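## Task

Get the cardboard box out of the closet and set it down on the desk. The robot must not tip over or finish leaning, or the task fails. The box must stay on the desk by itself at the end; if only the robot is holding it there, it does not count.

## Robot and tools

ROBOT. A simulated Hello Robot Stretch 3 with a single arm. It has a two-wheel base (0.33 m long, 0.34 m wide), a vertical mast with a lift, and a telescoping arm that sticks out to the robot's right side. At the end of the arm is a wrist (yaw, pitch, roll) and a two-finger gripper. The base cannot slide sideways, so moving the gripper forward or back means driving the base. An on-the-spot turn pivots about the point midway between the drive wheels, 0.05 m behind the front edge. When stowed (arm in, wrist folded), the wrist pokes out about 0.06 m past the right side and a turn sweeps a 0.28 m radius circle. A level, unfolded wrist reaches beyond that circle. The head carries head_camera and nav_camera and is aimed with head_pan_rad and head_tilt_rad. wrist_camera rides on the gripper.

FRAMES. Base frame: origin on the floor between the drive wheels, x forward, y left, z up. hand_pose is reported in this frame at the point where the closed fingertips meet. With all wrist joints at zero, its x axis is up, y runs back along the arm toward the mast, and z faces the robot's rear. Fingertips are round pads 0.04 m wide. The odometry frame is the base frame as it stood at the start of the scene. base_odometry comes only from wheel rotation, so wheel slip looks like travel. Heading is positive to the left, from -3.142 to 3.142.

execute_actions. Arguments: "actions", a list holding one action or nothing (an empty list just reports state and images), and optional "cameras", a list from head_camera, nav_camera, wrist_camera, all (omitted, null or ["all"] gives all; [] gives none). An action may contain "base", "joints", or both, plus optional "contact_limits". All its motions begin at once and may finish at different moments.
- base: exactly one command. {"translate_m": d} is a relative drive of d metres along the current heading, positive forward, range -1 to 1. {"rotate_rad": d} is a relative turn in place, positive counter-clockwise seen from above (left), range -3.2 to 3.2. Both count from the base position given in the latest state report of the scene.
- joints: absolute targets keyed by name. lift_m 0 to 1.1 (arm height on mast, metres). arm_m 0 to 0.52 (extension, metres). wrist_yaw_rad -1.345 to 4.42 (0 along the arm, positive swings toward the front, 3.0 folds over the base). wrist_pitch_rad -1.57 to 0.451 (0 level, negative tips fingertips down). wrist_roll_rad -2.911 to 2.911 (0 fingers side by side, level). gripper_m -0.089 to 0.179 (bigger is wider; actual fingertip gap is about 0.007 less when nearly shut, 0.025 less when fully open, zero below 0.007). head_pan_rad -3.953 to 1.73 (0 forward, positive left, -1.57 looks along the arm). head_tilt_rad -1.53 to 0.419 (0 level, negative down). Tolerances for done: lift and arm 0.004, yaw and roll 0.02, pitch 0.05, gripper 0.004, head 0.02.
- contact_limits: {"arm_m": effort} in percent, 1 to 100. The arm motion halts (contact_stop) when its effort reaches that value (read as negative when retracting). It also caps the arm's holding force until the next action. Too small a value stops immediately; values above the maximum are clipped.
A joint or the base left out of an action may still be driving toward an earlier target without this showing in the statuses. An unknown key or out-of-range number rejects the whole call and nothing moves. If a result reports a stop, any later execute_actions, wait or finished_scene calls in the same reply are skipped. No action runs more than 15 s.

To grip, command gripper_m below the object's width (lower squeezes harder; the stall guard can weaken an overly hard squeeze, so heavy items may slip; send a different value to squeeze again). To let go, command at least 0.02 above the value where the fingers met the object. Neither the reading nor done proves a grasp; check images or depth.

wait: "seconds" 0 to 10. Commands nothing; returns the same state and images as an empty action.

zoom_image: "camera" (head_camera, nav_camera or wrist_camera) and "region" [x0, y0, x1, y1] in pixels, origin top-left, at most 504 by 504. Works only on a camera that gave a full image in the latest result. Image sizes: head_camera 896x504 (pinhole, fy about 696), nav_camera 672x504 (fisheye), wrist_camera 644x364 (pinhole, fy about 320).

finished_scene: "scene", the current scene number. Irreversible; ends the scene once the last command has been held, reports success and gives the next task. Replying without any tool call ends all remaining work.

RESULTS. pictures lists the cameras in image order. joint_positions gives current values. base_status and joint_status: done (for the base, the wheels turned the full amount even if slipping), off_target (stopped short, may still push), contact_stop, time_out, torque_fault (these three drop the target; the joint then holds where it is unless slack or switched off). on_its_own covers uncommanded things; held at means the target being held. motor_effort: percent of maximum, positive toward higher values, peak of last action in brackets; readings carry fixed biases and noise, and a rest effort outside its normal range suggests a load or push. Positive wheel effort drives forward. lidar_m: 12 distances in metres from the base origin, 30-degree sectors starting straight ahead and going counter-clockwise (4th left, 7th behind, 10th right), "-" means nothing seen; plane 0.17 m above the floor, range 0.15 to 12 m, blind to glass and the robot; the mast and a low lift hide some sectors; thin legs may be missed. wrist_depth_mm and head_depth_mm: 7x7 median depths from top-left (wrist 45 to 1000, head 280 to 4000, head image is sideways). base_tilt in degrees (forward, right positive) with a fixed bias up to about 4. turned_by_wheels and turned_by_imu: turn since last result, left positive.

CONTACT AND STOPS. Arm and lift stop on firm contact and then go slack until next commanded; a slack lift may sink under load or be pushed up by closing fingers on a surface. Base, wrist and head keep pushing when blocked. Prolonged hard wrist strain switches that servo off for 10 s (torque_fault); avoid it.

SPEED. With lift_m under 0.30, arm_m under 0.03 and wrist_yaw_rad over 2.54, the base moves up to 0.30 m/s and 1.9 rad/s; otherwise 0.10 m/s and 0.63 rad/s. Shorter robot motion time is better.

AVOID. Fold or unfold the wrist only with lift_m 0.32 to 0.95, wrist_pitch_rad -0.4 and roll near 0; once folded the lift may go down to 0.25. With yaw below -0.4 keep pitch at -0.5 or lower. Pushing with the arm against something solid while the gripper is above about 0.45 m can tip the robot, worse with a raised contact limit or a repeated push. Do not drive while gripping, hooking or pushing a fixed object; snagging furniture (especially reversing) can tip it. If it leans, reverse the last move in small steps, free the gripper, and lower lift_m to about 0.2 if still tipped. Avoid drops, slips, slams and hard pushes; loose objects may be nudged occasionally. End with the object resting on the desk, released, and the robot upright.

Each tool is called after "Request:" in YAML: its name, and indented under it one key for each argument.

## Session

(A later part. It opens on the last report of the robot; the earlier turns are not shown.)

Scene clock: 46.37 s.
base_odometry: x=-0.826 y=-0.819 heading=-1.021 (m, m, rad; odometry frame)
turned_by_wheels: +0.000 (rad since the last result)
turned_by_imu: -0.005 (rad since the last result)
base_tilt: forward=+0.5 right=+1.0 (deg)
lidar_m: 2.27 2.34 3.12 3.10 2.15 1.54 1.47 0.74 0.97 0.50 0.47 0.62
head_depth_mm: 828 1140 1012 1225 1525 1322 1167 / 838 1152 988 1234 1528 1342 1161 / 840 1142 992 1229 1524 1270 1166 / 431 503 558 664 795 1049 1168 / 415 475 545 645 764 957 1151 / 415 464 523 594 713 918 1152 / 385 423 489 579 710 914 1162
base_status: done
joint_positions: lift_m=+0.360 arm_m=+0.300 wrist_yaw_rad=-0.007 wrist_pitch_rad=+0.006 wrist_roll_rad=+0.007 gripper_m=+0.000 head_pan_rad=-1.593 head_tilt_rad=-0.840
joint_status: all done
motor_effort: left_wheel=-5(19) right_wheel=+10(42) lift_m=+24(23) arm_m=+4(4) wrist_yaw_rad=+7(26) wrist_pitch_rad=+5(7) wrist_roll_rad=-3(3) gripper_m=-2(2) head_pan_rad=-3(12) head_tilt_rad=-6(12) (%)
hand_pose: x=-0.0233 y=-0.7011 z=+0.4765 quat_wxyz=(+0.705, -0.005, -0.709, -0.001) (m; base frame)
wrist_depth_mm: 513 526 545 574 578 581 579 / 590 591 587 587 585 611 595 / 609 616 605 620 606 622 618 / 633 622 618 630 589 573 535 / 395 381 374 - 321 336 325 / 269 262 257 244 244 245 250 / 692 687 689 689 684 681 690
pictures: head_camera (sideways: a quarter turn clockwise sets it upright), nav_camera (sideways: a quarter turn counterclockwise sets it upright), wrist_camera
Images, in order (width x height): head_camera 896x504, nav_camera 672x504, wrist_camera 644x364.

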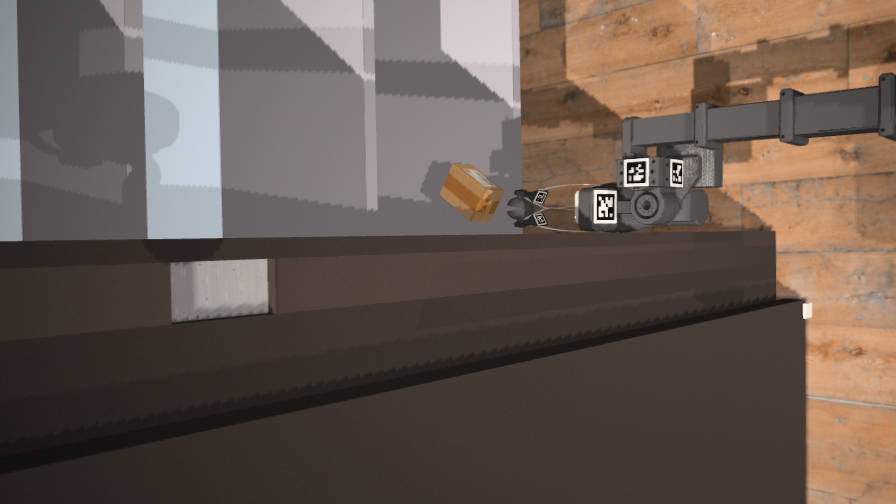

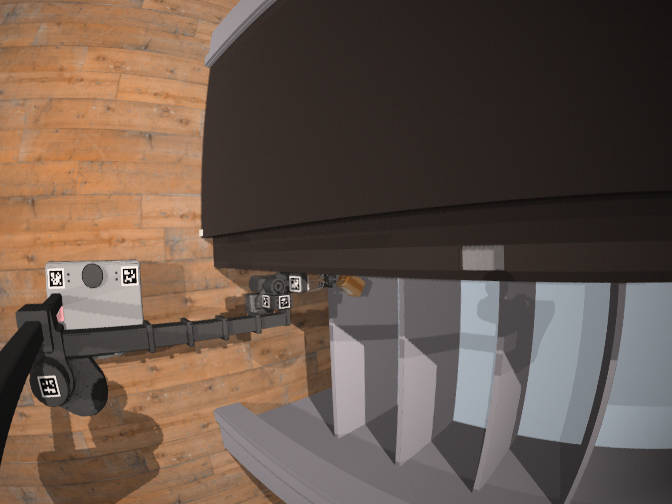

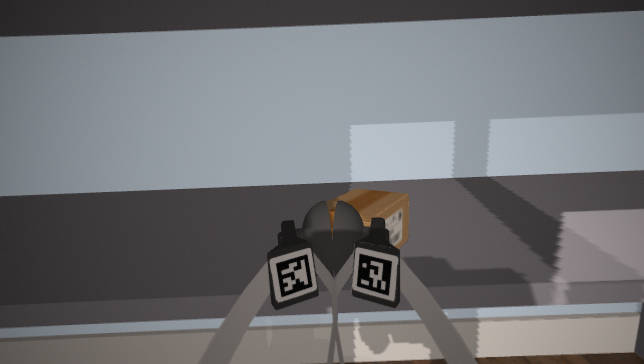

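Request:
execute_actions:
  actions:
    - {"base": {"translate_m": 0.03}, "joints": {"lift_m": 0.36, "gripper_m": 0.17, "wrist_pitch_rad": -0.13}}
  cameras: ["head_camera", "wrist_camera"]

Scene clock: 50.67 s.
base_odometry: x=-0.810 y=-0.845 heading=-1.021 (m, m, rad; odometry frame)
turned_by_wheels: +0.000 (rad since the last result)
turned_by_imu: +0.001 (rad since the last result)
base_tilt: forward=+0.5 right=+1.0 (deg)
lidar_m: 2.24 2.31 3.09 3.12 2.19 1.57 1.51 0.77 1.01 0.46 0.46 0.62
head_depth_mm: 826 1147 1008 1229 1518 1317 1157 / 835 1145 979 1233 1535 1346 1165 / 839 1154 986 1227 1523 1274 1163 / 428 500 554 659 796 1015 1172 / 412 471 536 610 736 935 1144 / 395 434 488 579 708 911 1158 / 372 422 489 578 708 917 1160
base_status: done
joint_positions: lift_m=+0.360 arm_m=+0.300 wrist_yaw_rad=-0.007 wrist_pitch_rad=-0.143 wrist_roll_rad=+0.007 gripper_m=+0.170 head_pan_rad=-1.593 head_tilt_rad=-0.840
joint_status: all done
motor_effort: left_wheel=-4(6) right_wheel=+8(28) lift_m=+24(25) arm_m=+3(3) wrist_yaw_rad=+7(17) wrist_pitch_rad=+5(6) wrist_roll_rad=-3(3) gripper_m=+2(82) head_pan_rad=-3(3) head_tilt_rad=-6(6) (%)
hand_pose: x=-0.0231 y=-0.6950 z=+0.4386 quat_wxyz=(+0.703, +0.048, -0.708, -0.053) (m; base frame)
wrist_depth_mm: 549 548 552 557 551 561 568 / 578 581 581 593 580 591 603 / 599 608 601 581 466 521 484 / 365 353 340 304 269 307 296 / 249 257 249 246 251 246 245 / 716 - 731 712 735 731 731 / 684 635 651 651 630 629 603
pictures: head_camera (sideways: a quarter turn clockwise sets it upright), wrist_camera
Images, in order (width x height): head_camera 896x504, wrist_camera 644x364.

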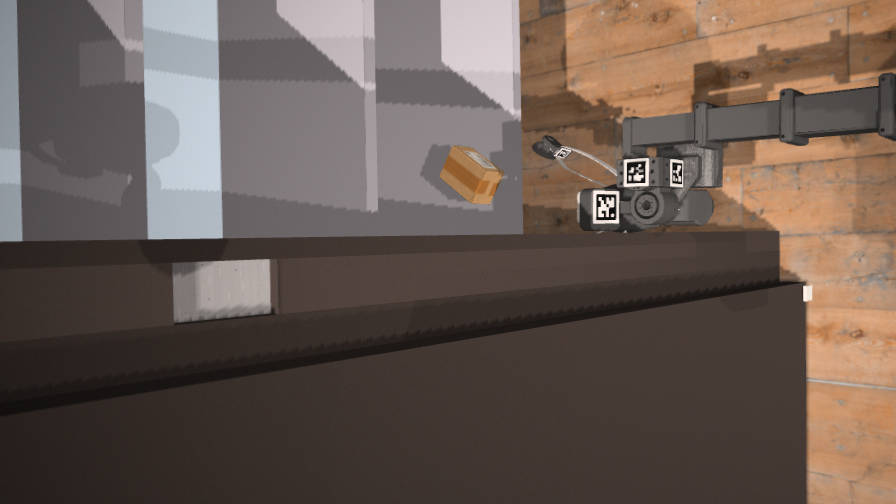

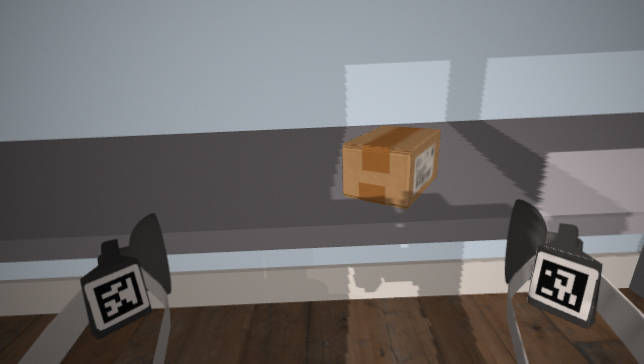

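Request:
execute_actions:
  actions:
    - {"joints": {"lift_m": 0.355, "wrist_yaw_rad": -0.26, "arm_m": 0.455}, "contact_limits": {"arm_m": 20}}
  cameras: ["head_camera", "wrist_camera"]

Scene clock: 54.57 s.
base_odometry: x=-0.810 y=-0.845 heading=-1.021 (m, m, rad; odometry frame)
turned_by_wheels: +0.000 (rad since the last result)
turned_by_imu: +0.001 (rad since the last result)
base_tilt: forward=+0.5 right=+1.0 (deg)
lidar_m: 2.24 2.31 3.08 3.12 2.20 1.58 1.51 0.77 1.01 0.46 0.46 0.62
head_depth_mm: 825 1141 1007 1230 1513 1313 1164 / 835 1144 982 1240 1506 1331 1173 / 839 1146 984 1236 - 1323 1168 / 428 498 555 660 787 1055 1174 / 413 472 533 610 738 939 1158 / 393 433 489 576 708 915 1159 / 372 422 489 578 708 913 1152
base_status: not commanded
joint_positions: lift_m=+0.355 arm_m=+0.455 wrist_yaw_rad=-0.258 wrist_pitch_rad=-0.145 wrist_roll_rad=+0.007 gripper_m=+0.170 head_pan_rad=-1.593 head_tilt_rad=-0.840
joint_status: all done
motor_effort: left_wheel=+0(4) right_wheel=+0(8) lift_m=+24(26) arm_m=+4(4) wrist_yaw_rad=-1(8) wrist_pitch_rad=+6(6) wrist_roll_rad=-3(3) gripper_m=+1(1) head_pan_rad=-3(2) head_tilt_rad=-5(6) (%)
contact_limits: arm_m 20 (drawing in: default 32, maximum 52; extending or still: default 43, maximum 71)
hand_pose: x=-0.0854 y=-0.8415 z=+0.4332 quat_wxyz=(+0.690, -0.040, -0.708, -0.142) (m; base frame)
wrist_depth_mm: 363 385 408 438 467 505 554 / 379 402 429 460 499 538 569 / 400 418 447 473 502 480 462 / 350 333 318 169 276 291 281 / 235 243 199 118 200 208 207 / 178 - 155 117 157 155 165 / - 136 135 126 133 132 130
pictures: head_camera (sideways: a quarter turn clockwise sets it upright), wrist_camera
Images, in order (width x height): head_camera 896x504, wrist_camera 644x364.

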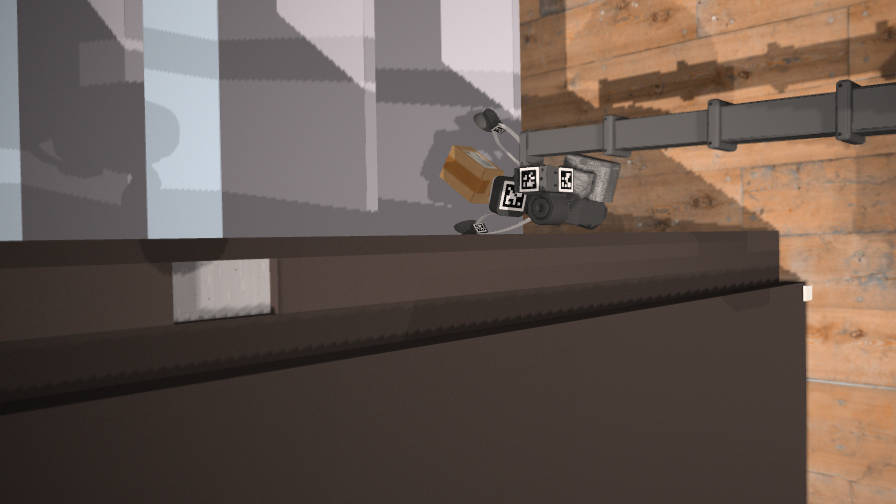

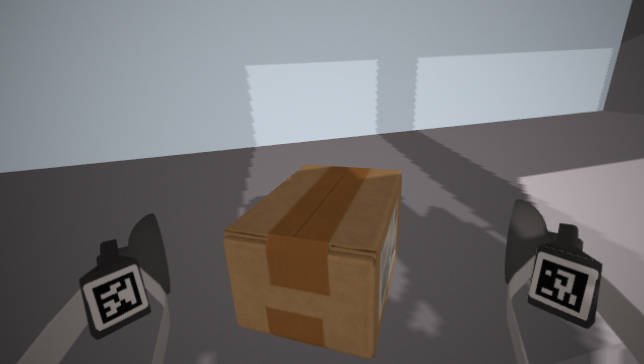

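Well placed. Close.

Request:
execute_actions:
  actions:
    - {"joints": {"gripper_m": 0.025}}
  cameras: ["wrist_camera"]

Scene clock: 56.57 s.
base_odometry: x=-0.810 y=-0.845 heading=-1.021 (m, m, rad; odometry frame)
turned_by_wheels: +0.000 (rad since the last result)
turned_by_imu: +0.001 (rad since the last result)
base_tilt: forward=+0.5 right=+1.0 (deg)
lidar_m: 2.24 2.31 3.09 3.12 2.19 1.57 1.51 0.77 1.01 0.46 0.46 0.62
head_depth_mm: 829 1145 1012 1220 1518 1318 1162 / 834 1145 984 1227 1525 1338 1174 / 840 1143 992 1272 - 1325 1170 / 428 497 554 659 784 1059 1178 / 414 471 533 610 739 932 1156 / 394 432 488 579 706 916 1151 / 373 422 488 577 708 919 1158
base_status: not commanded
joint_positions: lift_m=+0.355 arm_m=+0.455 wrist_yaw_rad=-0.258 wrist_pitch_rad=-0.145 wrist_roll_rad=+0.007 gripper_m=+0.026 head_pan_rad=-1.593 head_tilt_rad=-0.840
joint_status: all done
motor_effort: left_wheel=+0(1) right_wheel=-1(1) lift_m=+24(24) arm_m=+4(4) wrist_yaw_rad=-1(1) wrist_pitch_rad=+6(6) wrist_roll_rad=-3(3) gripper_m=-19(89) head_pan_rad=-2(2) head_tilt_rad=-6(4) (%)
hand_pose: x=-0.0854 y=-0.8414 z=+0.4331 quat_wxyz=(+0.690, -0.040, -0.708, -0.142) (m; base frame)
wrist_depth_mm: 365 383 411 436 474 509 546 / 382 399 430 467 494 533 577 / 399 427 445 474 503 480 457 / 347 334 320 169 276 291 281 / 235 228 211 122 118 208 204 / 177 174 135 124 118 161 158 / 142 140 137 131 128 133 131
pictures: wrist_camera
Images, in order (width x height): wrist_camera 644x364.

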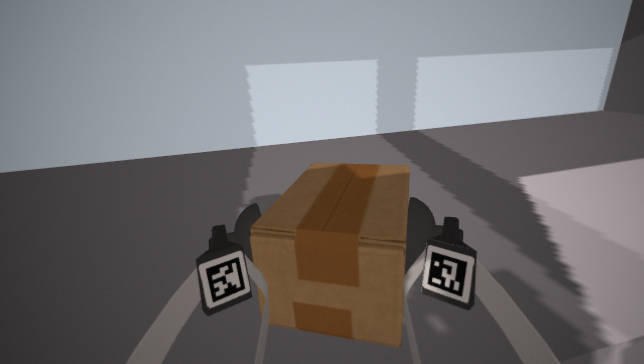

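Request:
execute_actions:
  actions:
    - {"base": {"translate_m": -0.04}, "joints": {"lift_m": 0.385}}
  cameras: ["wrist_camera"]

Scene clock: 58.87 s.
base_odometry: x=-0.831 y=-0.810 heading=-1.021 (m, m, rad; odometry frame)
turned_by_wheels: +0.000 (rad since the last result)
turned_by_imu: +0.001 (rad since the last result)
base_tilt: forward=+0.5 right=+1.0 (deg)
lidar_m: 2.28 2.35 3.15 3.55 2.13 1.54 1.47 0.73 0.96 0.50 0.47 0.62
head_depth_mm: 827 1146 1007 1232 1509 1316 1161 / 832 1148 976 1230 1539 1340 1182 / 838 1154 991 1270 1441 1329 1165 / 853 1146 987 1210 1442 1272 1169 / 421 487 545 643 763 969 1147 / 414 470 519 610 709 917 1162 / 392 432 489 580 710 919 1151
base_status: done
joint_positions: lift_m=+0.385 arm_m=+0.455 wrist_yaw_rad=-0.258 wrist_pitch_rad=-0.154 wrist_roll_rad=+0.007 gripper_m=+0.026 head_pan_rad=-1.593 head_tilt_rad=-0.840
joint_status: all done
motor_effort: left_wheel=-1(4) right_wheel=+0(7) lift_m=+36(37) arm_m=+4(4) wrist_yaw_rad=-1(2) wrist_pitch_rad=+10(10) wrist_roll_rad=-3(3) gripper_m=-19(19) head_pan_rad=-4(1) head_tilt_rad=-6(5) (%)
hand_pose: x=-0.0852 y=-0.8409 z=+0.4603 quat_wxyz=(+0.690, -0.037, -0.708, -0.145) (m; base frame)
wrist_depth_mm: 366 384 411 442 464 513 532 / 382 399 434 461 499 545 563 / 397 425 450 491 518 554 542 / 405 411 395 170 338 356 346 / 290 282 260 123 118 256 250 / 218 216 162 124 118 201 197 / 177 176 171 157 160 164 163
pictures: wrist_camera
Images, in order (width x height): wrist_camera 644x364.

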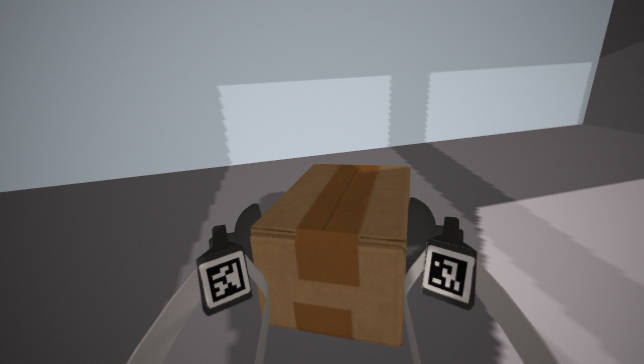

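Held. Retract.

Request:
execute_actions:
  actions:
    - {"joints": {"arm_m": 0.0, "head_pan_rad": 1.5, "head_tilt_rad": -0.2}, "contact_limits": {"arm_m": 20}}

Scene clock: 63.47 s.
base_odometry: x=-0.831 y=-0.810 heading=-1.021 (m, m, rad; odometry frame)
turned_by_wheels: +0.000 (rad since the last result)
turned_by_imu: +0.001 (rad since the last result)
base_tilt: forward=+0.5 right=+1.0 (deg)
lidar_m: 2.28 2.34 3.16 3.56 2.13 1.53 1.47 0.74 0.96 0.50 0.47 0.62
head_depth_mm: 2548 3444 3541 3606 3754 2529 1848 / 2750 3480 3570 3718 3690 2538 1855 / 2900 3420 3519 3612 3641 2487 1873 / 3299 3420 3432 3534 3550 2505 1864 / 3340 3356 3496 3566 3636 2552 1866 / 3286 3369 3369 3611 3557 2510 1860 / 3316 3291 3499 3551 3629 2503 1857
base_status: not commanded
joint_positions: lift_m=+0.385 arm_m=+0.000 wrist_yaw_rad=-0.259 wrist_pitch_rad=-0.155 wrist_roll_rad=+0.007 gripper_m=+0.026 head_pan_rad=+1.493 head_tilt_rad=-0.211
joint_status: all done
motor_effort: left_wheel=+0(0) right_wheel=+0(0) lift_m=+36(36) arm_m=-4(6) wrist_yaw_rad=-1(2) wrist_pitch_rad=+10(10) wrist_roll_rad=-3(3) gripper_m=-19(20) head_pan_rad=+3(30) head_tilt_rad=+6(36) (%)
contact_limits: arm_m 20 (drawing in: default 32, maximum 52; extending or still: default 43, maximum 71)
hand_pose: x=-0.0854 y=-0.3864 z=+0.4601 quat_wxyz=(+0.690, -0.037, -0.708, -0.145) (m; base frame)
wrist_depth_mm: 197 747 804 851 914 754 565 / 205 778 828 879 940 753 578 / 213 644 695 660 715 700 584 / 223 493 917 171 - 798 597 / 234 269 933 122 118 809 600 / 248 264 448 125 118 753 624 / 261 276 678 609 625 644 544
pictures: head_camera (sideways: a quarter turn clockwise sets it upright), nav_camera (sideways: a quarter turn counterclockwise sets it upright), wrist_camera
Images, in order (width x height): head_camera 896x504, nav_camera 672x504, wrist_camera 644x364.

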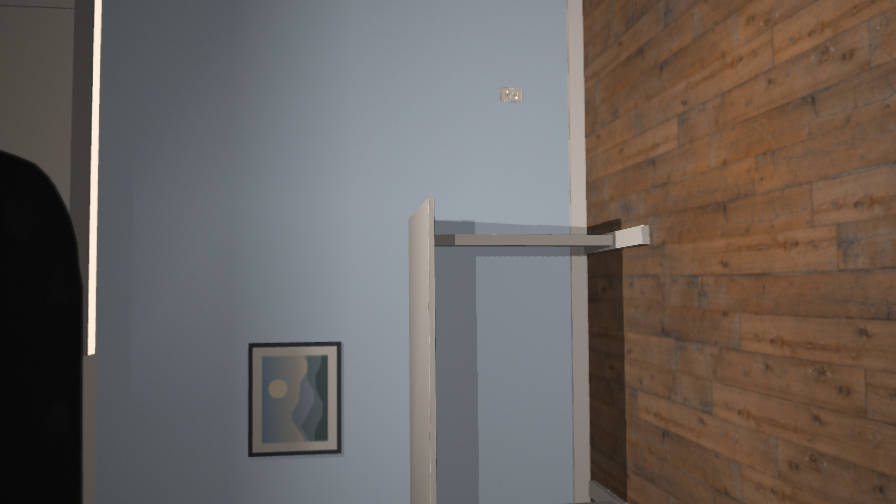

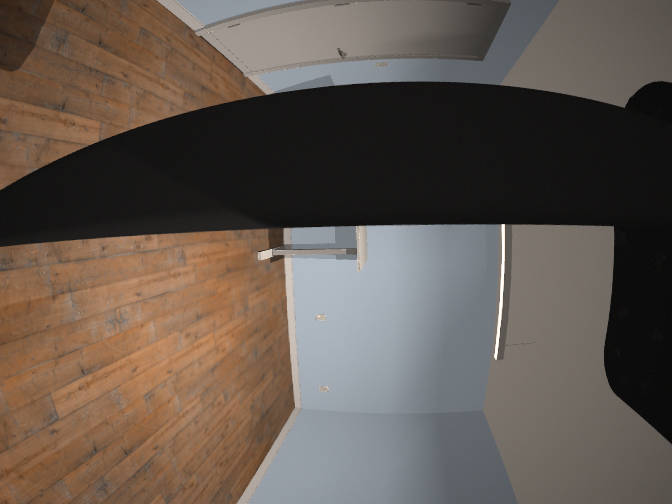

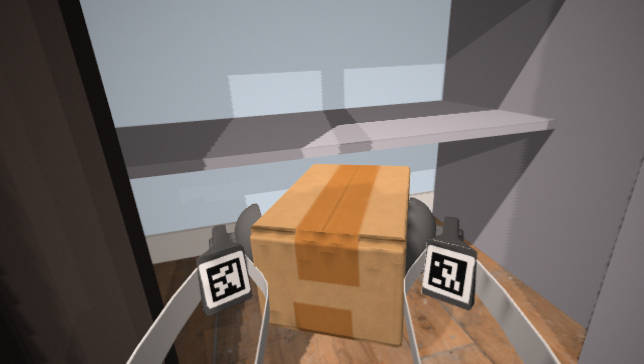

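Request:
execute_actions:
  actions:
    - {"base": {"rotate_rad": 1.67}, "joints": {"wrist_yaw_rad": 2.65, "wrist_pitch_rad": -0.4, "lift_m": 0.295, "head_pan_rad": 0.0, "head_tilt_rad": -0.3}}

Scene clock: 67.10 s.
base_odometry: x=-0.831 y=-0.810 heading=+0.649 (m, m, rad; odometry frame)
turned_by_wheels: +1.670 (rad since the last result)
turned_by_imu: +1.659 (rad since the last result)
base_tilt: forward=+0.5 right=+1.0 (deg)
lidar_m: 3.12 1.95 1.49 1.47 0.79 1.06 0.47 0.48 0.69 2.28 2.42 3.47
head_depth_mm: 3115 3254 3360 3507 3091 2192 1680 / 3138 3200 3346 3609 3093 2174 1674 / 3192 3266 3450 3608 3104 2173 1670 / 3264 3430 3497 3724 3127 2199 1672 / 3254 3384 3542 3745 3121 2193 1693 / 3285 3414 3583 3768 3192 2193 1688 / 3220 3267 3304 3346 3118 2207 1685
base_status: done
joint_positions: lift_m=+0.295 arm_m=+0.000 wrist_yaw_rad=+2.648 wrist_pitch_rad=-0.421 wrist_roll_rad=+0.007 gripper_m=+0.026 head_pan_rad=+0.007 head_tilt_rad=-0.297
joint_status: all done
motor_effort: left_wheel=-2(7) right_wheel=+3(9) lift_m=+25(32) arm_m=-4(4) wrist_yaw_rad=+3(3) wrist_pitch_rad=+8(9) wrist_roll_rad=-3(3) gripper_m=-19(19) head_pan_rad=-2(30) head_tilt_rad=-1(12) (%)
hand_pose: x=+0.0849 y=+0.0520 z=+0.3073 quat_wxyz=(+0.312, +0.708, -0.027, +0.632) (m; base frame)
wrist_depth_mm: - - - - - - - / - - - - - - - / - 979 946 907 869 835 845 / 774 741 724 171 659 688 665 / 633 607 572 122 118 571 550 / - 513 - 124 118 485 478 / - - - 406 420 421 415
pictures: head_camera (sideways: a quarter turn clockwise sets it upright), nav_camera (sideways: a quarter turn counterclockwise sets it upright), wrist_camera
Images, in order (width x height): head_camera 896x504, nav_camera 672x504, wrist_camera 644x364.

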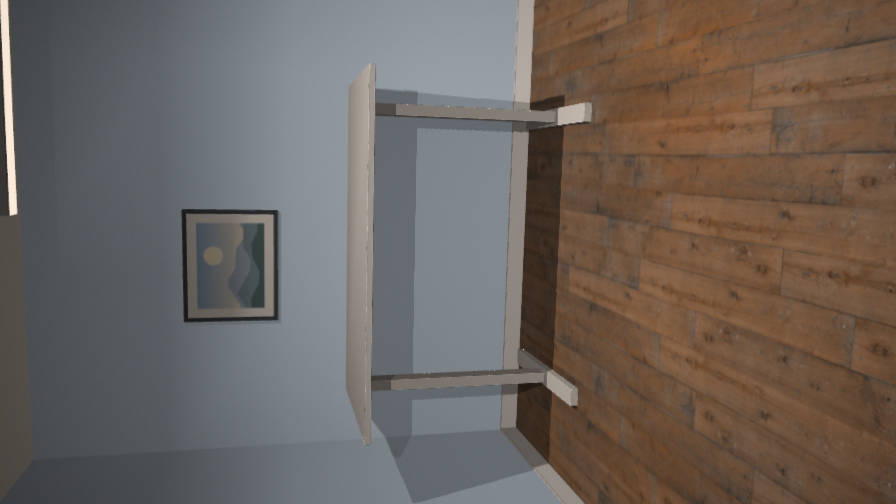

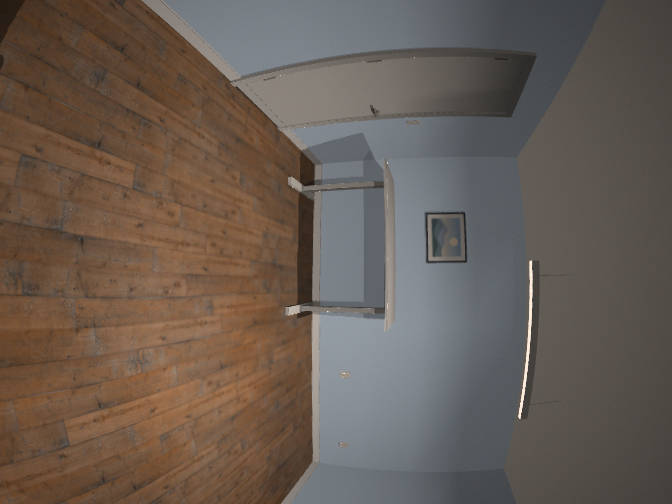

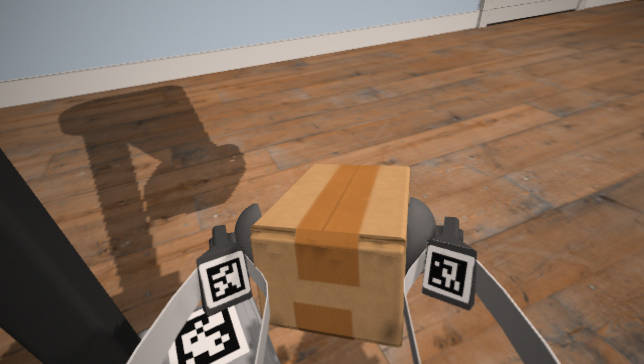

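Request:
execute_actions:
  actions:
    - {"base": {"translate_m": 1.0}}
  cameras: []

Request:
execute_actions:
  actions:
    - {"base": {"translate_m": 1.0}, "joints": {"head_tilt_rad": -0.45}}
  cameras: ["head_camera", "wrist_camera"]

Scene clock: 72.37 s.
base_odometry: x=-0.034 y=-0.206 heading=+0.649 (m, m, rad; odometry frame)
turned_by_wheels: +0.000 (rad since the last result)
turned_by_imu: +0.002 (rad since the last result)
base_tilt: forward=+0.4 right=+1.0 (deg)
lidar_m: 2.15 1.83 1.43 1.40 1.48 1.51 1.46 1.53 2.40 2.35 2.49 2.64
head_depth_mm: 2230 2330 2415 2148 2650 2183 1682 / 2269 2352 2438 2608 2649 2186 1682 / 2303 2381 2481 2569 2732 2188 1686 / 2327 2417 2542 2670 2771 2220 1690 / 2360 2435 2562 2683 2754 2190 1687 / 2397 2469 2571 2730 2809 2199 1680 / 2413 2516 2633 2704 2745 2201 1677
base_status: done
joint_positions: lift_m=+0.295 arm_m=+0.000 wrist_yaw_rad=+2.648 wrist_pitch_rad=-0.422 wrist_roll_rad=+0.007 gripper_m=+0.026 head_pan_rad=+0.007 head_tilt_rad=-0.297
joint_status: not commanded
motor_effort: left_wheel=-3(6) right_wheel=+3(9) lift_m=+25(25) arm_m=-4(4) wrist_yaw_rad=+3(3) wrist_pitch_rad=+8(9) wrist_roll_rad=-3(3) gripper_m=-19(20) head_pan_rad=-2(2) head_tilt_rad=-2(2) (%)
hand_pose: x=+0.0848 y=+0.0520 z=+0.3071 quat_wxyz=(+0.313, +0.708, -0.026, +0.632) (m; base frame)
wrist_depth_mm: - - - - - - - / - - - - - - - / - 958 940 883 877 862 847 / 759 756 721 170 663 673 657 / 641 609 581 122 118 565 557 / - 515 - 124 118 488 470 / - - - 413 414 414 413
pictures: none
No camera images: the call's "cameras" was empty. Leave "cameras" out to get every camera's image.

Scene clock: 77.37 s.
base_odometry: x=+0.763 y=+0.398 heading=+0.649 (m, m, rad; odometry frame)
turned_by_wheels: +0.000 (rad since the last result)
turned_by_imu: +0.002 (rad since the last result)
base_tilt: forward=+0.5 right=+1.0 (deg)
lidar_m: 1.60 1.42 1.34 1.31 1.40 2.03 2.45 2.57 2.47 2.42 2.12 1.20
head_depth_mm: 1314 1407 1472 916 1742 1756 1415 / 1347 1434 1495 922 1764 1800 1459 / 1363 1446 1506 985 1803 1807 1456 / 1357 1473 1538 987 1845 1804 1457 / 1373 1488 1540 993 1854 1793 1467 / 1386 1515 1574 993 1910 1816 1465 / 1415 1539 1590 996 1946 1807 1465
base_status: done
joint_positions: lift_m=+0.295 arm_m=+0.000 wrist_yaw_rad=+2.648 wrist_pitch_rad=-0.422 wrist_roll_rad=+0.007 gripper_m=+0.026 head_pan_rad=+0.007 head_tilt_rad=-0.445
joint_status: all done
motor_effort: left_wheel=-3(6) right_wheel=+3(10) lift_m=+25(25) arm_m=-4(4) wrist_yaw_rad=+2(2) wrist_pitch_rad=+9(9) wrist_roll_rad=-3(3) gripper_m=-20(18) head_pan_rad=-2(4) head_tilt_rad=-1(15) (%)
hand_pose: x=+0.0848 y=+0.0520 z=+0.3070 quat_wxyz=(+0.313, +0.708, -0.026, +0.632) (m; base frame)
wrist_depth_mm: - - - - - - - / - - - - - - - / - 985 942 906 886 838 835 / 769 739 737 170 655 686 667 / 638 606 592 123 118 565 554 / - 516 - 124 118 474 473 / - - - 404 409 420 416
pictures: head_camera (sideways: a quarter turn clockwise sets it upright), wrist_camera
Images, in order (width x height): head_camera 896x504, wrist_camera 644x364.

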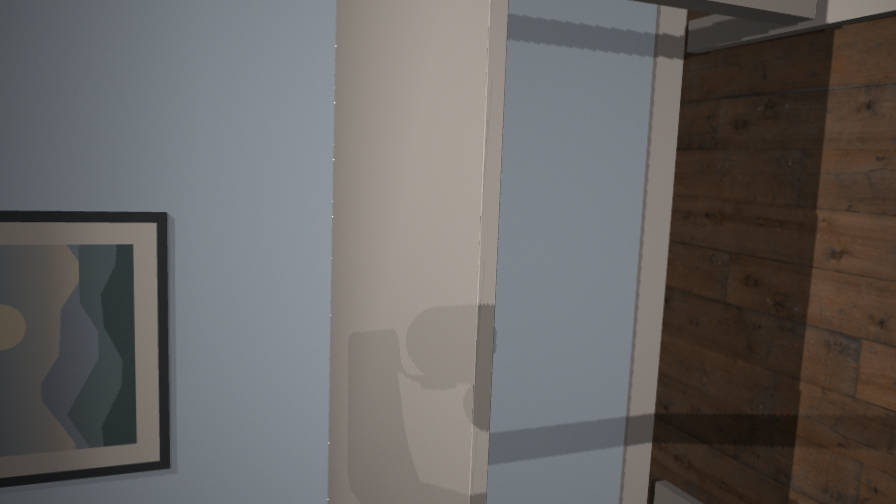

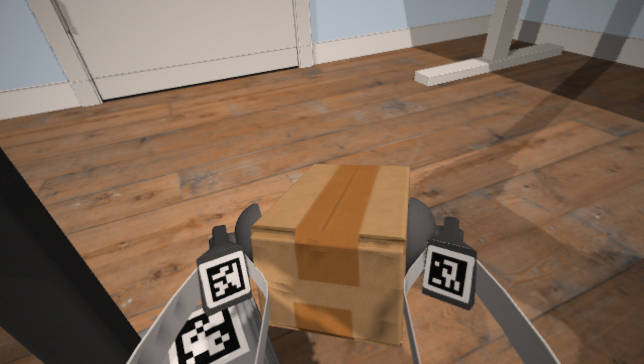

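Request:
execute_actions:
  actions:
    - {"base": {"translate_m": 0.2}, "joints": {"lift_m": 0.58}}
  cameras: []

Request:
execute_actions:
  actions:
    - {"base": {"rotate_rad": 1.49}, "joints": {"lift_m": 0.93, "wrist_yaw_rad": 0.0, "head_pan_rad": -1.6, "head_tilt_rad": -0.5}}
  cameras: ["head_camera", "wrist_camera"]

Scene clock: 81.23 s.
base_odometry: x=+0.922 y=+0.519 heading=+0.648 (m, m, rad; odometry frame)
turned_by_wheels: +0.000 (rad since the last result)
turned_by_imu: +0.001 (rad since the last result)
base_tilt: forward=+0.5 right=+1.0 (deg)
lidar_m: 1.40 1.26 1.32 1.30 1.37 2.01 2.64 2.79 2.49 2.43 1.86 1.01
head_depth_mm: 1158 1240 1308 920 701 1632 1447 / 1171 1246 1321 922 701 1662 1450 / 1181 1267 1343 918 703 1685 1456 / 1181 1281 1346 924 737 1687 1457 / 1197 1300 1363 927 743 1741 1451 / 1216 1315 1390 927 742 1756 1475 / 1229 1333 1403 930 745 1784 1460
base_status: done
joint_positions: lift_m=+0.580 arm_m=+0.000 wrist_yaw_rad=+2.648 wrist_pitch_rad=-0.422 wrist_roll_rad=+0.007 gripper_m=+0.026 head_pan_rad=+0.007 head_tilt_rad=-0.446
joint_status: all done
motor_effort: left_wheel=-3(7) right_wheel=+3(10) lift_m=+36(40) arm_m=-4(4) wrist_yaw_rad=+2(2) wrist_pitch_rad=+8(9) wrist_roll_rad=-3(3) gripper_m=-19(18) head_pan_rad=-3(4) head_tilt_rad=-2(3) (%)
hand_pose: x=+0.0847 y=+0.0519 z=+0.5914 quat_wxyz=(+0.313, +0.709, -0.026, +0.632) (m; base frame)
wrist_depth_mm: - - - - - - - / - - - - - - - / - - - - - - - / - - - 170 - - - / - - 947 122 118 930 916 / - 861 459 124 118 785 784 / - - 718 670 672 690 695
pictures: none
No camera images: the call's "cameras" was empty. Leave "cameras" out to get every camera's image.

Scene clock: 85.23 s.
base_odometry: x=+0.922 y=+0.519 heading=+2.138 (m, m, rad; odometry frame)
turned_by_wheels: +1.490 (rad since the last result)
turned_by_imu: +1.482 (rad since the last result)
base_tilt: forward=+0.5 right=+1.0 (deg)
lidar_m: 1.29 1.34 1.84 2.64 2.72 2.54 2.44 2.01 1.01 1.40 1.26 1.33
head_depth_mm: 1190 1279 1323 819 1128 1261 - / 1185 1271 1334 821 1630 1730 - / 1188 1276 1327 821 1637 1104 - / 1197 1284 1342 823 1630 1750 1372 / 1181 1282 1345 826 1648 1713 1413 / 1179 1287 1340 825 1639 1720 1408 / 1179 1288 1342 833 1661 1698 1400
base_status: done
joint_positions: lift_m=+0.930 arm_m=+0.000 wrist_yaw_rad=+0.002 wrist_pitch_rad=-0.423 wrist_roll_rad=+0.006 gripper_m=+0.026 head_pan_rad=-1.593 head_tilt_rad=-0.494
joint_status: all done
motor_effort: left_wheel=-2(6) right_wheel=+3(7) lift_m=+36(37) arm_m=-4(4) wrist_yaw_rad=-2(6) wrist_pitch_rad=+9(9) wrist_roll_rad=-3(3) gripper_m=-19(19) head_pan_rad=-3(31) head_tilt_rad=-3(12) (%)
hand_pose: x=-0.0210 y=-0.3690 z=+0.9414 quat_wxyz=(+0.690, +0.149, -0.693, -0.148) (m; base frame)
wrist_depth_mm: 665 623 589 547 514 479 453 / 372 361 365 362 356 361 354 / - - - - - - - / - - - 171 894 - - / - - - 122 118 - - / - - - 124 118 - - / - - - - - - -
pictures: head_camera (sideways: a quarter turn clockwise sets it upright), wrist_camera
Images, in order (width x height): head_camera 896x504, wrist_camera 644x364.

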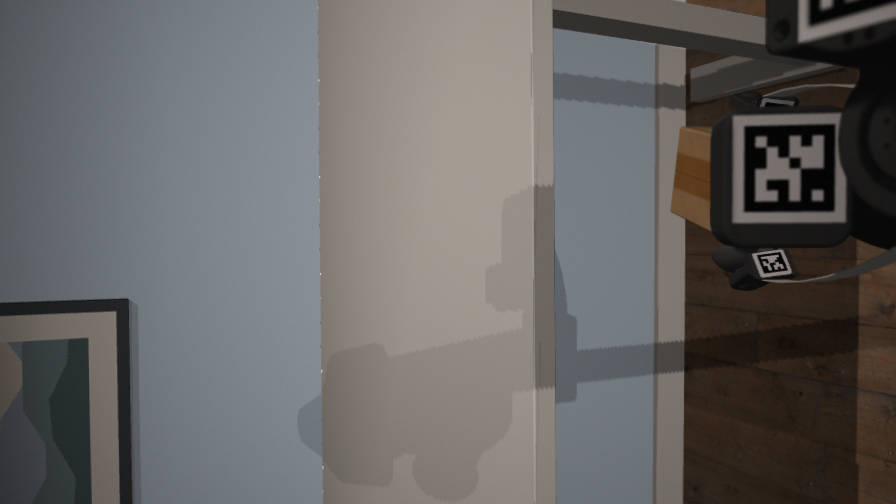

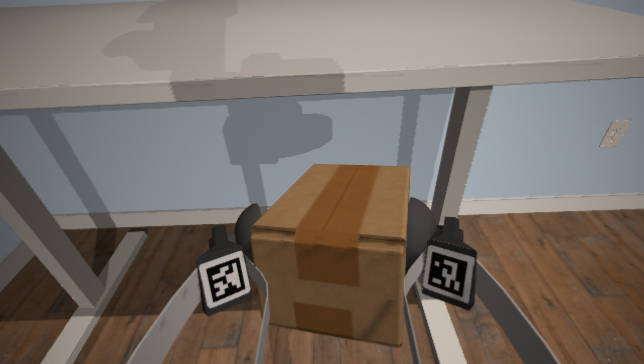

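Request:
execute_actions:
  actions:
    - {"joints": {"lift_m": 0.955, "wrist_pitch_rad": -0.12, "arm_m": 0.36}, "contact_limits": {"arm_m": 15}}
  cameras: ["wrist_camera", "nav_camera"]

Scene clock: 89.37 s.
base_odometry: x=+0.922 y=+0.519 heading=+2.138 (m, m, rad; odometry frame)
turned_by_wheels: +0.000 (rad since the last result)
turned_by_imu: +0.001 (rad since the last result)
base_tilt: forward=+0.5 right=+1.0 (deg)
lidar_m: 1.30 1.33 1.84 2.65 2.72 2.53 2.43 2.01 1.01 1.40 1.26 1.33
head_depth_mm: 1178 1271 1325 - 1209 1257 1326 / 1187 1282 1346 703 1635 1719 1401 / 1187 1285 1353 - 1636 1714 1397 / 1194 1276 1349 779 1644 1702 1407 / 1176 1272 1338 825 1646 1727 1408 / 1169 1283 1326 828 1653 1719 1409 / 1186 1295 1348 832 1643 1734 1412
base_status: not commanded
joint_positions: lift_m=+0.955 arm_m=+0.360 wrist_yaw_rad=+0.001 wrist_pitch_rad=-0.152 wrist_roll_rad=+0.006 gripper_m=+0.026 head_pan_rad=-1.593 head_tilt_rad=-0.494
joint_status: all done
motor_effort: left_wheel=-2(3) right_wheel=+3(3) lift_m=+36(40) arm_m=+4(5) wrist_yaw_rad=-1(2) wrist_pitch_rad=+13(14) wrist_roll_rad=-3(3) gripper_m=-19(19) head_pan_rad=-2(2) head_tilt_rad=-3(3) (%)
contact_limits: arm_m 15 (drawing in: default 32, maximum 52; extending or still: default 43, maximum 71)
hand_pose: x=-0.0212 y=-0.7543 z=+1.0307 quat_wxyz=(+0.703, +0.054, -0.707, -0.054) (m; base frame)
wrist_depth_mm: 714 698 711 728 718 707 696 / 759 730 746 741 740 742 748 / 785 786 751 758 729 704 775 / 506 494 471 170 413 431 409 / 345 336 313 123 118 308 299 / 265 259 182 124 118 240 236 / 212 209 205 187 192 197 195
pictures: nav_camera (sideways: a quarter turn counterclockwise sets it upright), wrist_camera
Images, in order (width x height): nav_camera 672x504, wrist_camera 644x364.

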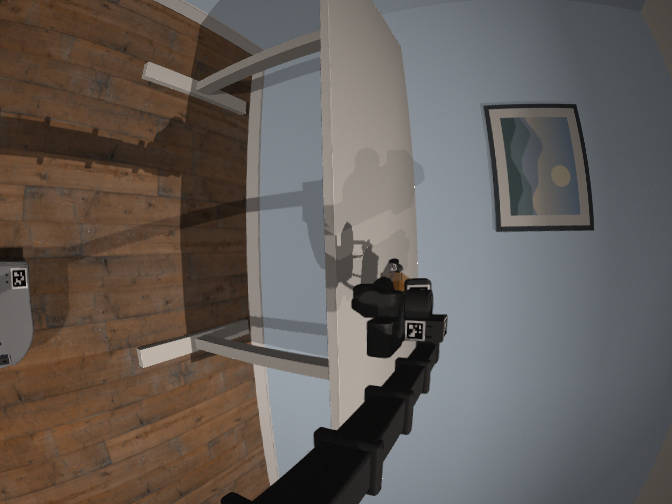

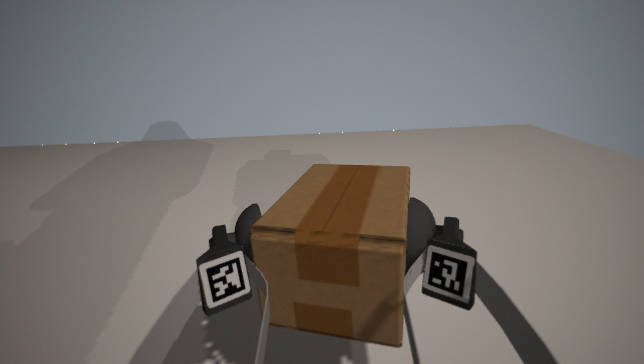

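Request:
execute_actions:
  actions:
    - {"joints": {"lift_m": 0.903}}
  cameras: ["wrist_camera"]

Scene clock: 90.83 s.
base_odometry: x=+0.922 y=+0.519 heading=+2.138 (m, m, rad; odometry frame)
turned_by_wheels: +0.000 (rad since the last result)
turned_by_imu: +0.000 (rad since the last result)
base_tilt: forward=+0.5 right=+1.0 (deg)
lidar_m: 1.30 1.34 1.84 2.64 2.72 2.54 2.43 2.01 1.01 1.40 1.26 1.34
head_depth_mm: 1183 1267 1318 915 - 1297 1318 / 1185 1284 1324 - 1662 1708 1397 / 1188 1278 1336 - 1697 1719 1402 / 1190 1281 1337 845 1652 1708 1398 / 1178 1289 1339 826 1645 1709 1405 / 1182 1288 1335 828 1654 1705 1408 / 1179 1289 1343 835 1652 1723 1400
base_status: not commanded
joint_positions: lift_m=+0.903 arm_m=+0.360 wrist_yaw_rad=+0.001 wrist_pitch_rad=-0.152 wrist_roll_rad=+0.006 gripper_m=+0.026 head_pan_rad=-1.593 head_tilt_rad=-0.494
joint_status: all done
motor_effort: left_wheel=-2(3) right_wheel=+3(3) lift_m=+25(26) arm_m=+4(4) wrist_yaw_rad=+0(1) wrist_pitch_rad=+13(13) wrist_roll_rad=-3(3) gripper_m=-20(19) head_pan_rad=-2(2) head_tilt_rad=-4(3) (%)
hand_pose: x=-0.0212 y=-0.7543 z=+0.9793 quat_wxyz=(+0.703, +0.054, -0.707, -0.054) (m; base frame)
wrist_depth_mm: 712 700 706 696 708 708 693 / 753 756 743 748 748 739 736 / 665 605 576 541 520 489 462 / 349 337 325 171 281 294 284 / 238 232 216 122 118 211 207 / 180 179 146 124 118 166 162 / 146 144 141 132 132 135 133
pictures: wrist_camera
Images, in order (width x height): wrist_camera 644x364.

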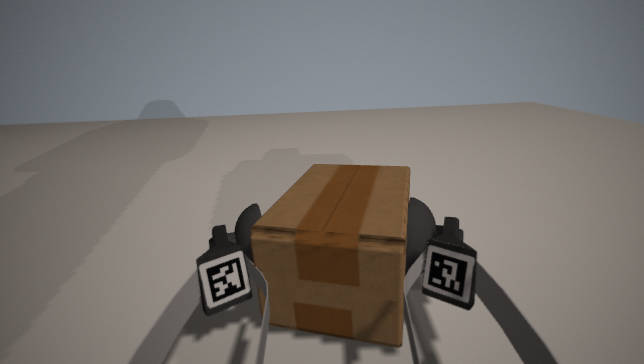

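About 2–3 mm above the desk. Release while settling.

Request:
execute_actions:
  actions:
    - {"joints": {"lift_m": 0.901, "gripper_m": 0.12}}
  cameras: ["wrist_camera"]

Request:
execute_actions:
  actions:
    - {"joints": {"arm_m": 0.26, "lift_m": 0.91}}
  cameras: ["wrist_camera", "nav_camera"]

Scene clock: 92.47 s.
base_odometry: x=+0.922 y=+0.519 heading=+2.138 (m, m, rad; odometry frame)
turned_by_wheels: +0.000 (rad since the last result)
turned_by_imu: +0.000 (rad since the last result)
base_tilt: forward=+0.5 right=+1.0 (deg)
lidar_m: 1.29 1.34 1.85 2.64 2.72 2.53 2.44 2.01 1.01 1.40 1.26 1.34
head_depth_mm: 1186 1283 1314 916 - 1303 1325 / 1191 1287 1321 - 1662 1707 1395 / 1190 1283 1341 - 1678 1700 1400 / 1187 1284 1330 872 1642 1703 1407 / 1172 1276 1338 823 1643 1707 1414 / 1179 1295 1343 829 1637 1727 1409 / 1173 1289 1341 830 1650 1716 1411
base_status: not commanded
joint_positions: lift_m=+0.901 arm_m=+0.360 wrist_yaw_rad=+0.001 wrist_pitch_rad=-0.144 wrist_roll_rad=+0.006 gripper_m=+0.120 head_pan_rad=-1.593 head_tilt_rad=-0.494
joint_status: all done
motor_effort: left_wheel=-2(3) right_wheel=+3(3) lift_m=+25(27) arm_m=+4(4) wrist_yaw_rad=-1(1) wrist_pitch_rad=+9(13) wrist_roll_rad=-3(3) gripper_m=+0(81) head_pan_rad=-3(2) head_tilt_rad=-3(3) (%)
hand_pose: x=-0.0212 y=-0.7548 z=+0.9792 quat_wxyz=(+0.703, +0.051, -0.707, -0.051) (m; base frame)
wrist_depth_mm: 700 696 708 707 701 701 705 / 753 747 754 741 740 743 729 / 694 637 603 569 530 499 475 / 353 343 330 177 281 299 290 / 240 238 215 124 166 223 207 / 181 183 160 125 153 167 163 / 146 142 140 133 132 135 133
pictures: wrist_camera
Images, in order (width x height): wrist_camera 644x364.

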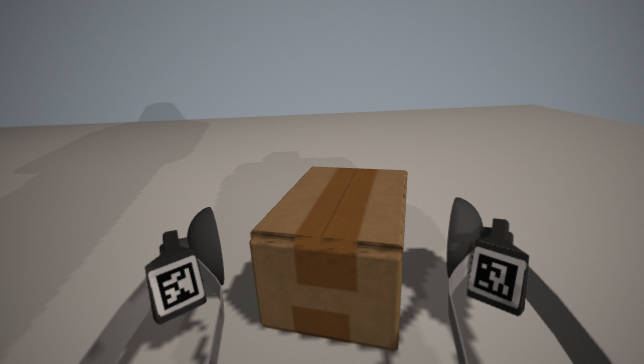

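Scene clock: 94.43 s.
base_odometry: x=+0.922 y=+0.519 heading=+2.138 (m, m, rad; odometry frame)
turned_by_wheels: +0.000 (rad since the last result)
turned_by_imu: +0.001 (rad since the last result)
base_tilt: forward=+0.5 right=+1.0 (deg)
lidar_m: 1.30 1.34 1.84 2.64 2.72 2.53 2.44 2.01 1.01 1.40 1.26 1.34
head_depth_mm: 1182 1271 1327 920 - 1299 1329 / 1190 1277 1328 921 - 1652 1396 / 1188 1270 1342 895 - 1668 1400 / 1193 1277 1340 873 1658 1722 1410 / 1171 1276 1335 826 1643 1707 1415 / 1175 1295 1344 826 1662 1705 1418 / 1179 1281 1341 832 1644 1700 1422
base_status: not commanded
joint_positions: lift_m=+0.910 arm_m=+0.260 wrist_yaw_rad=+0.001 wrist_pitch_rad=-0.143 wrist_roll_rad=+0.006 gripper_m=+0.120 head_pan_rad=-1.593 head_tilt_rad=-0.494
joint_status: all done
motor_effort: left_wheel=-3(3) right_wheel=+3(3) lift_m=+35(36) arm_m=-4(4) wrist_yaw_rad=+0(1) wrist_pitch_rad=+9(10) wrist_roll_rad=-3(3) gripper_m=+1(0) head_pan_rad=-3(3) head_tilt_rad=-4(3) (%)
hand_pose: x=-0.0212 y=-0.6554 z=+0.9880 quat_wxyz=(+0.703, +0.051, -0.707, -0.051) (m; base frame)
wrist_depth_mm: 792 786 790 800 793 806 784 / 847 838 815 833 849 834 844 / 745 699 649 611 569 544 519 / 385 370 354 222 328 324 311 / 259 256 248 226 234 242 225 / 197 198 186 184 182 180 177 / 159 154 152 150 147 146 144
pictures: nav_camera (sideways: a quarter turn counterclockwise sets it upright), wrist_camera
Images, in order (width x height): nav_camera 672x504, wrist_camera 644x364.

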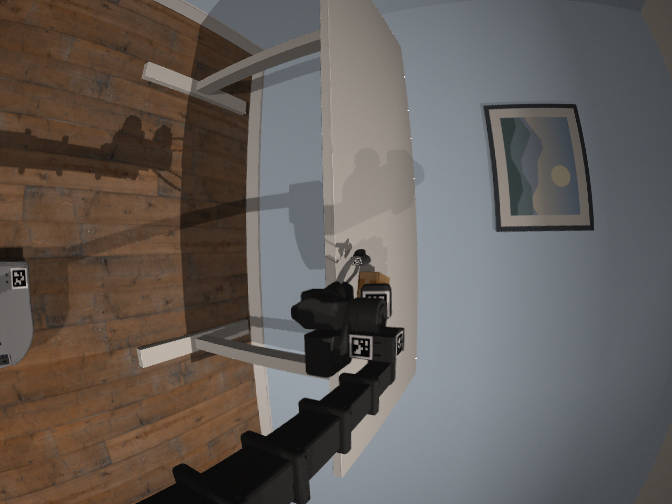

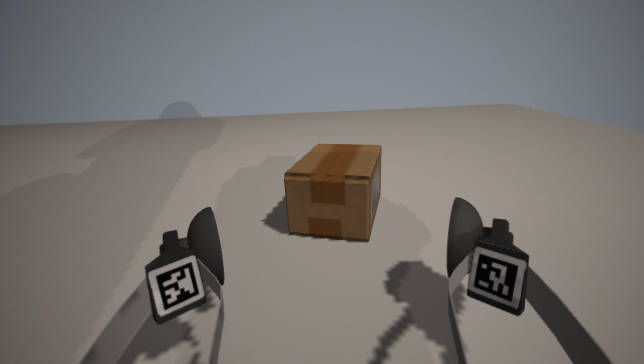

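Request:
finished_scene:
  scene: 2

The scene is finished: the task was done.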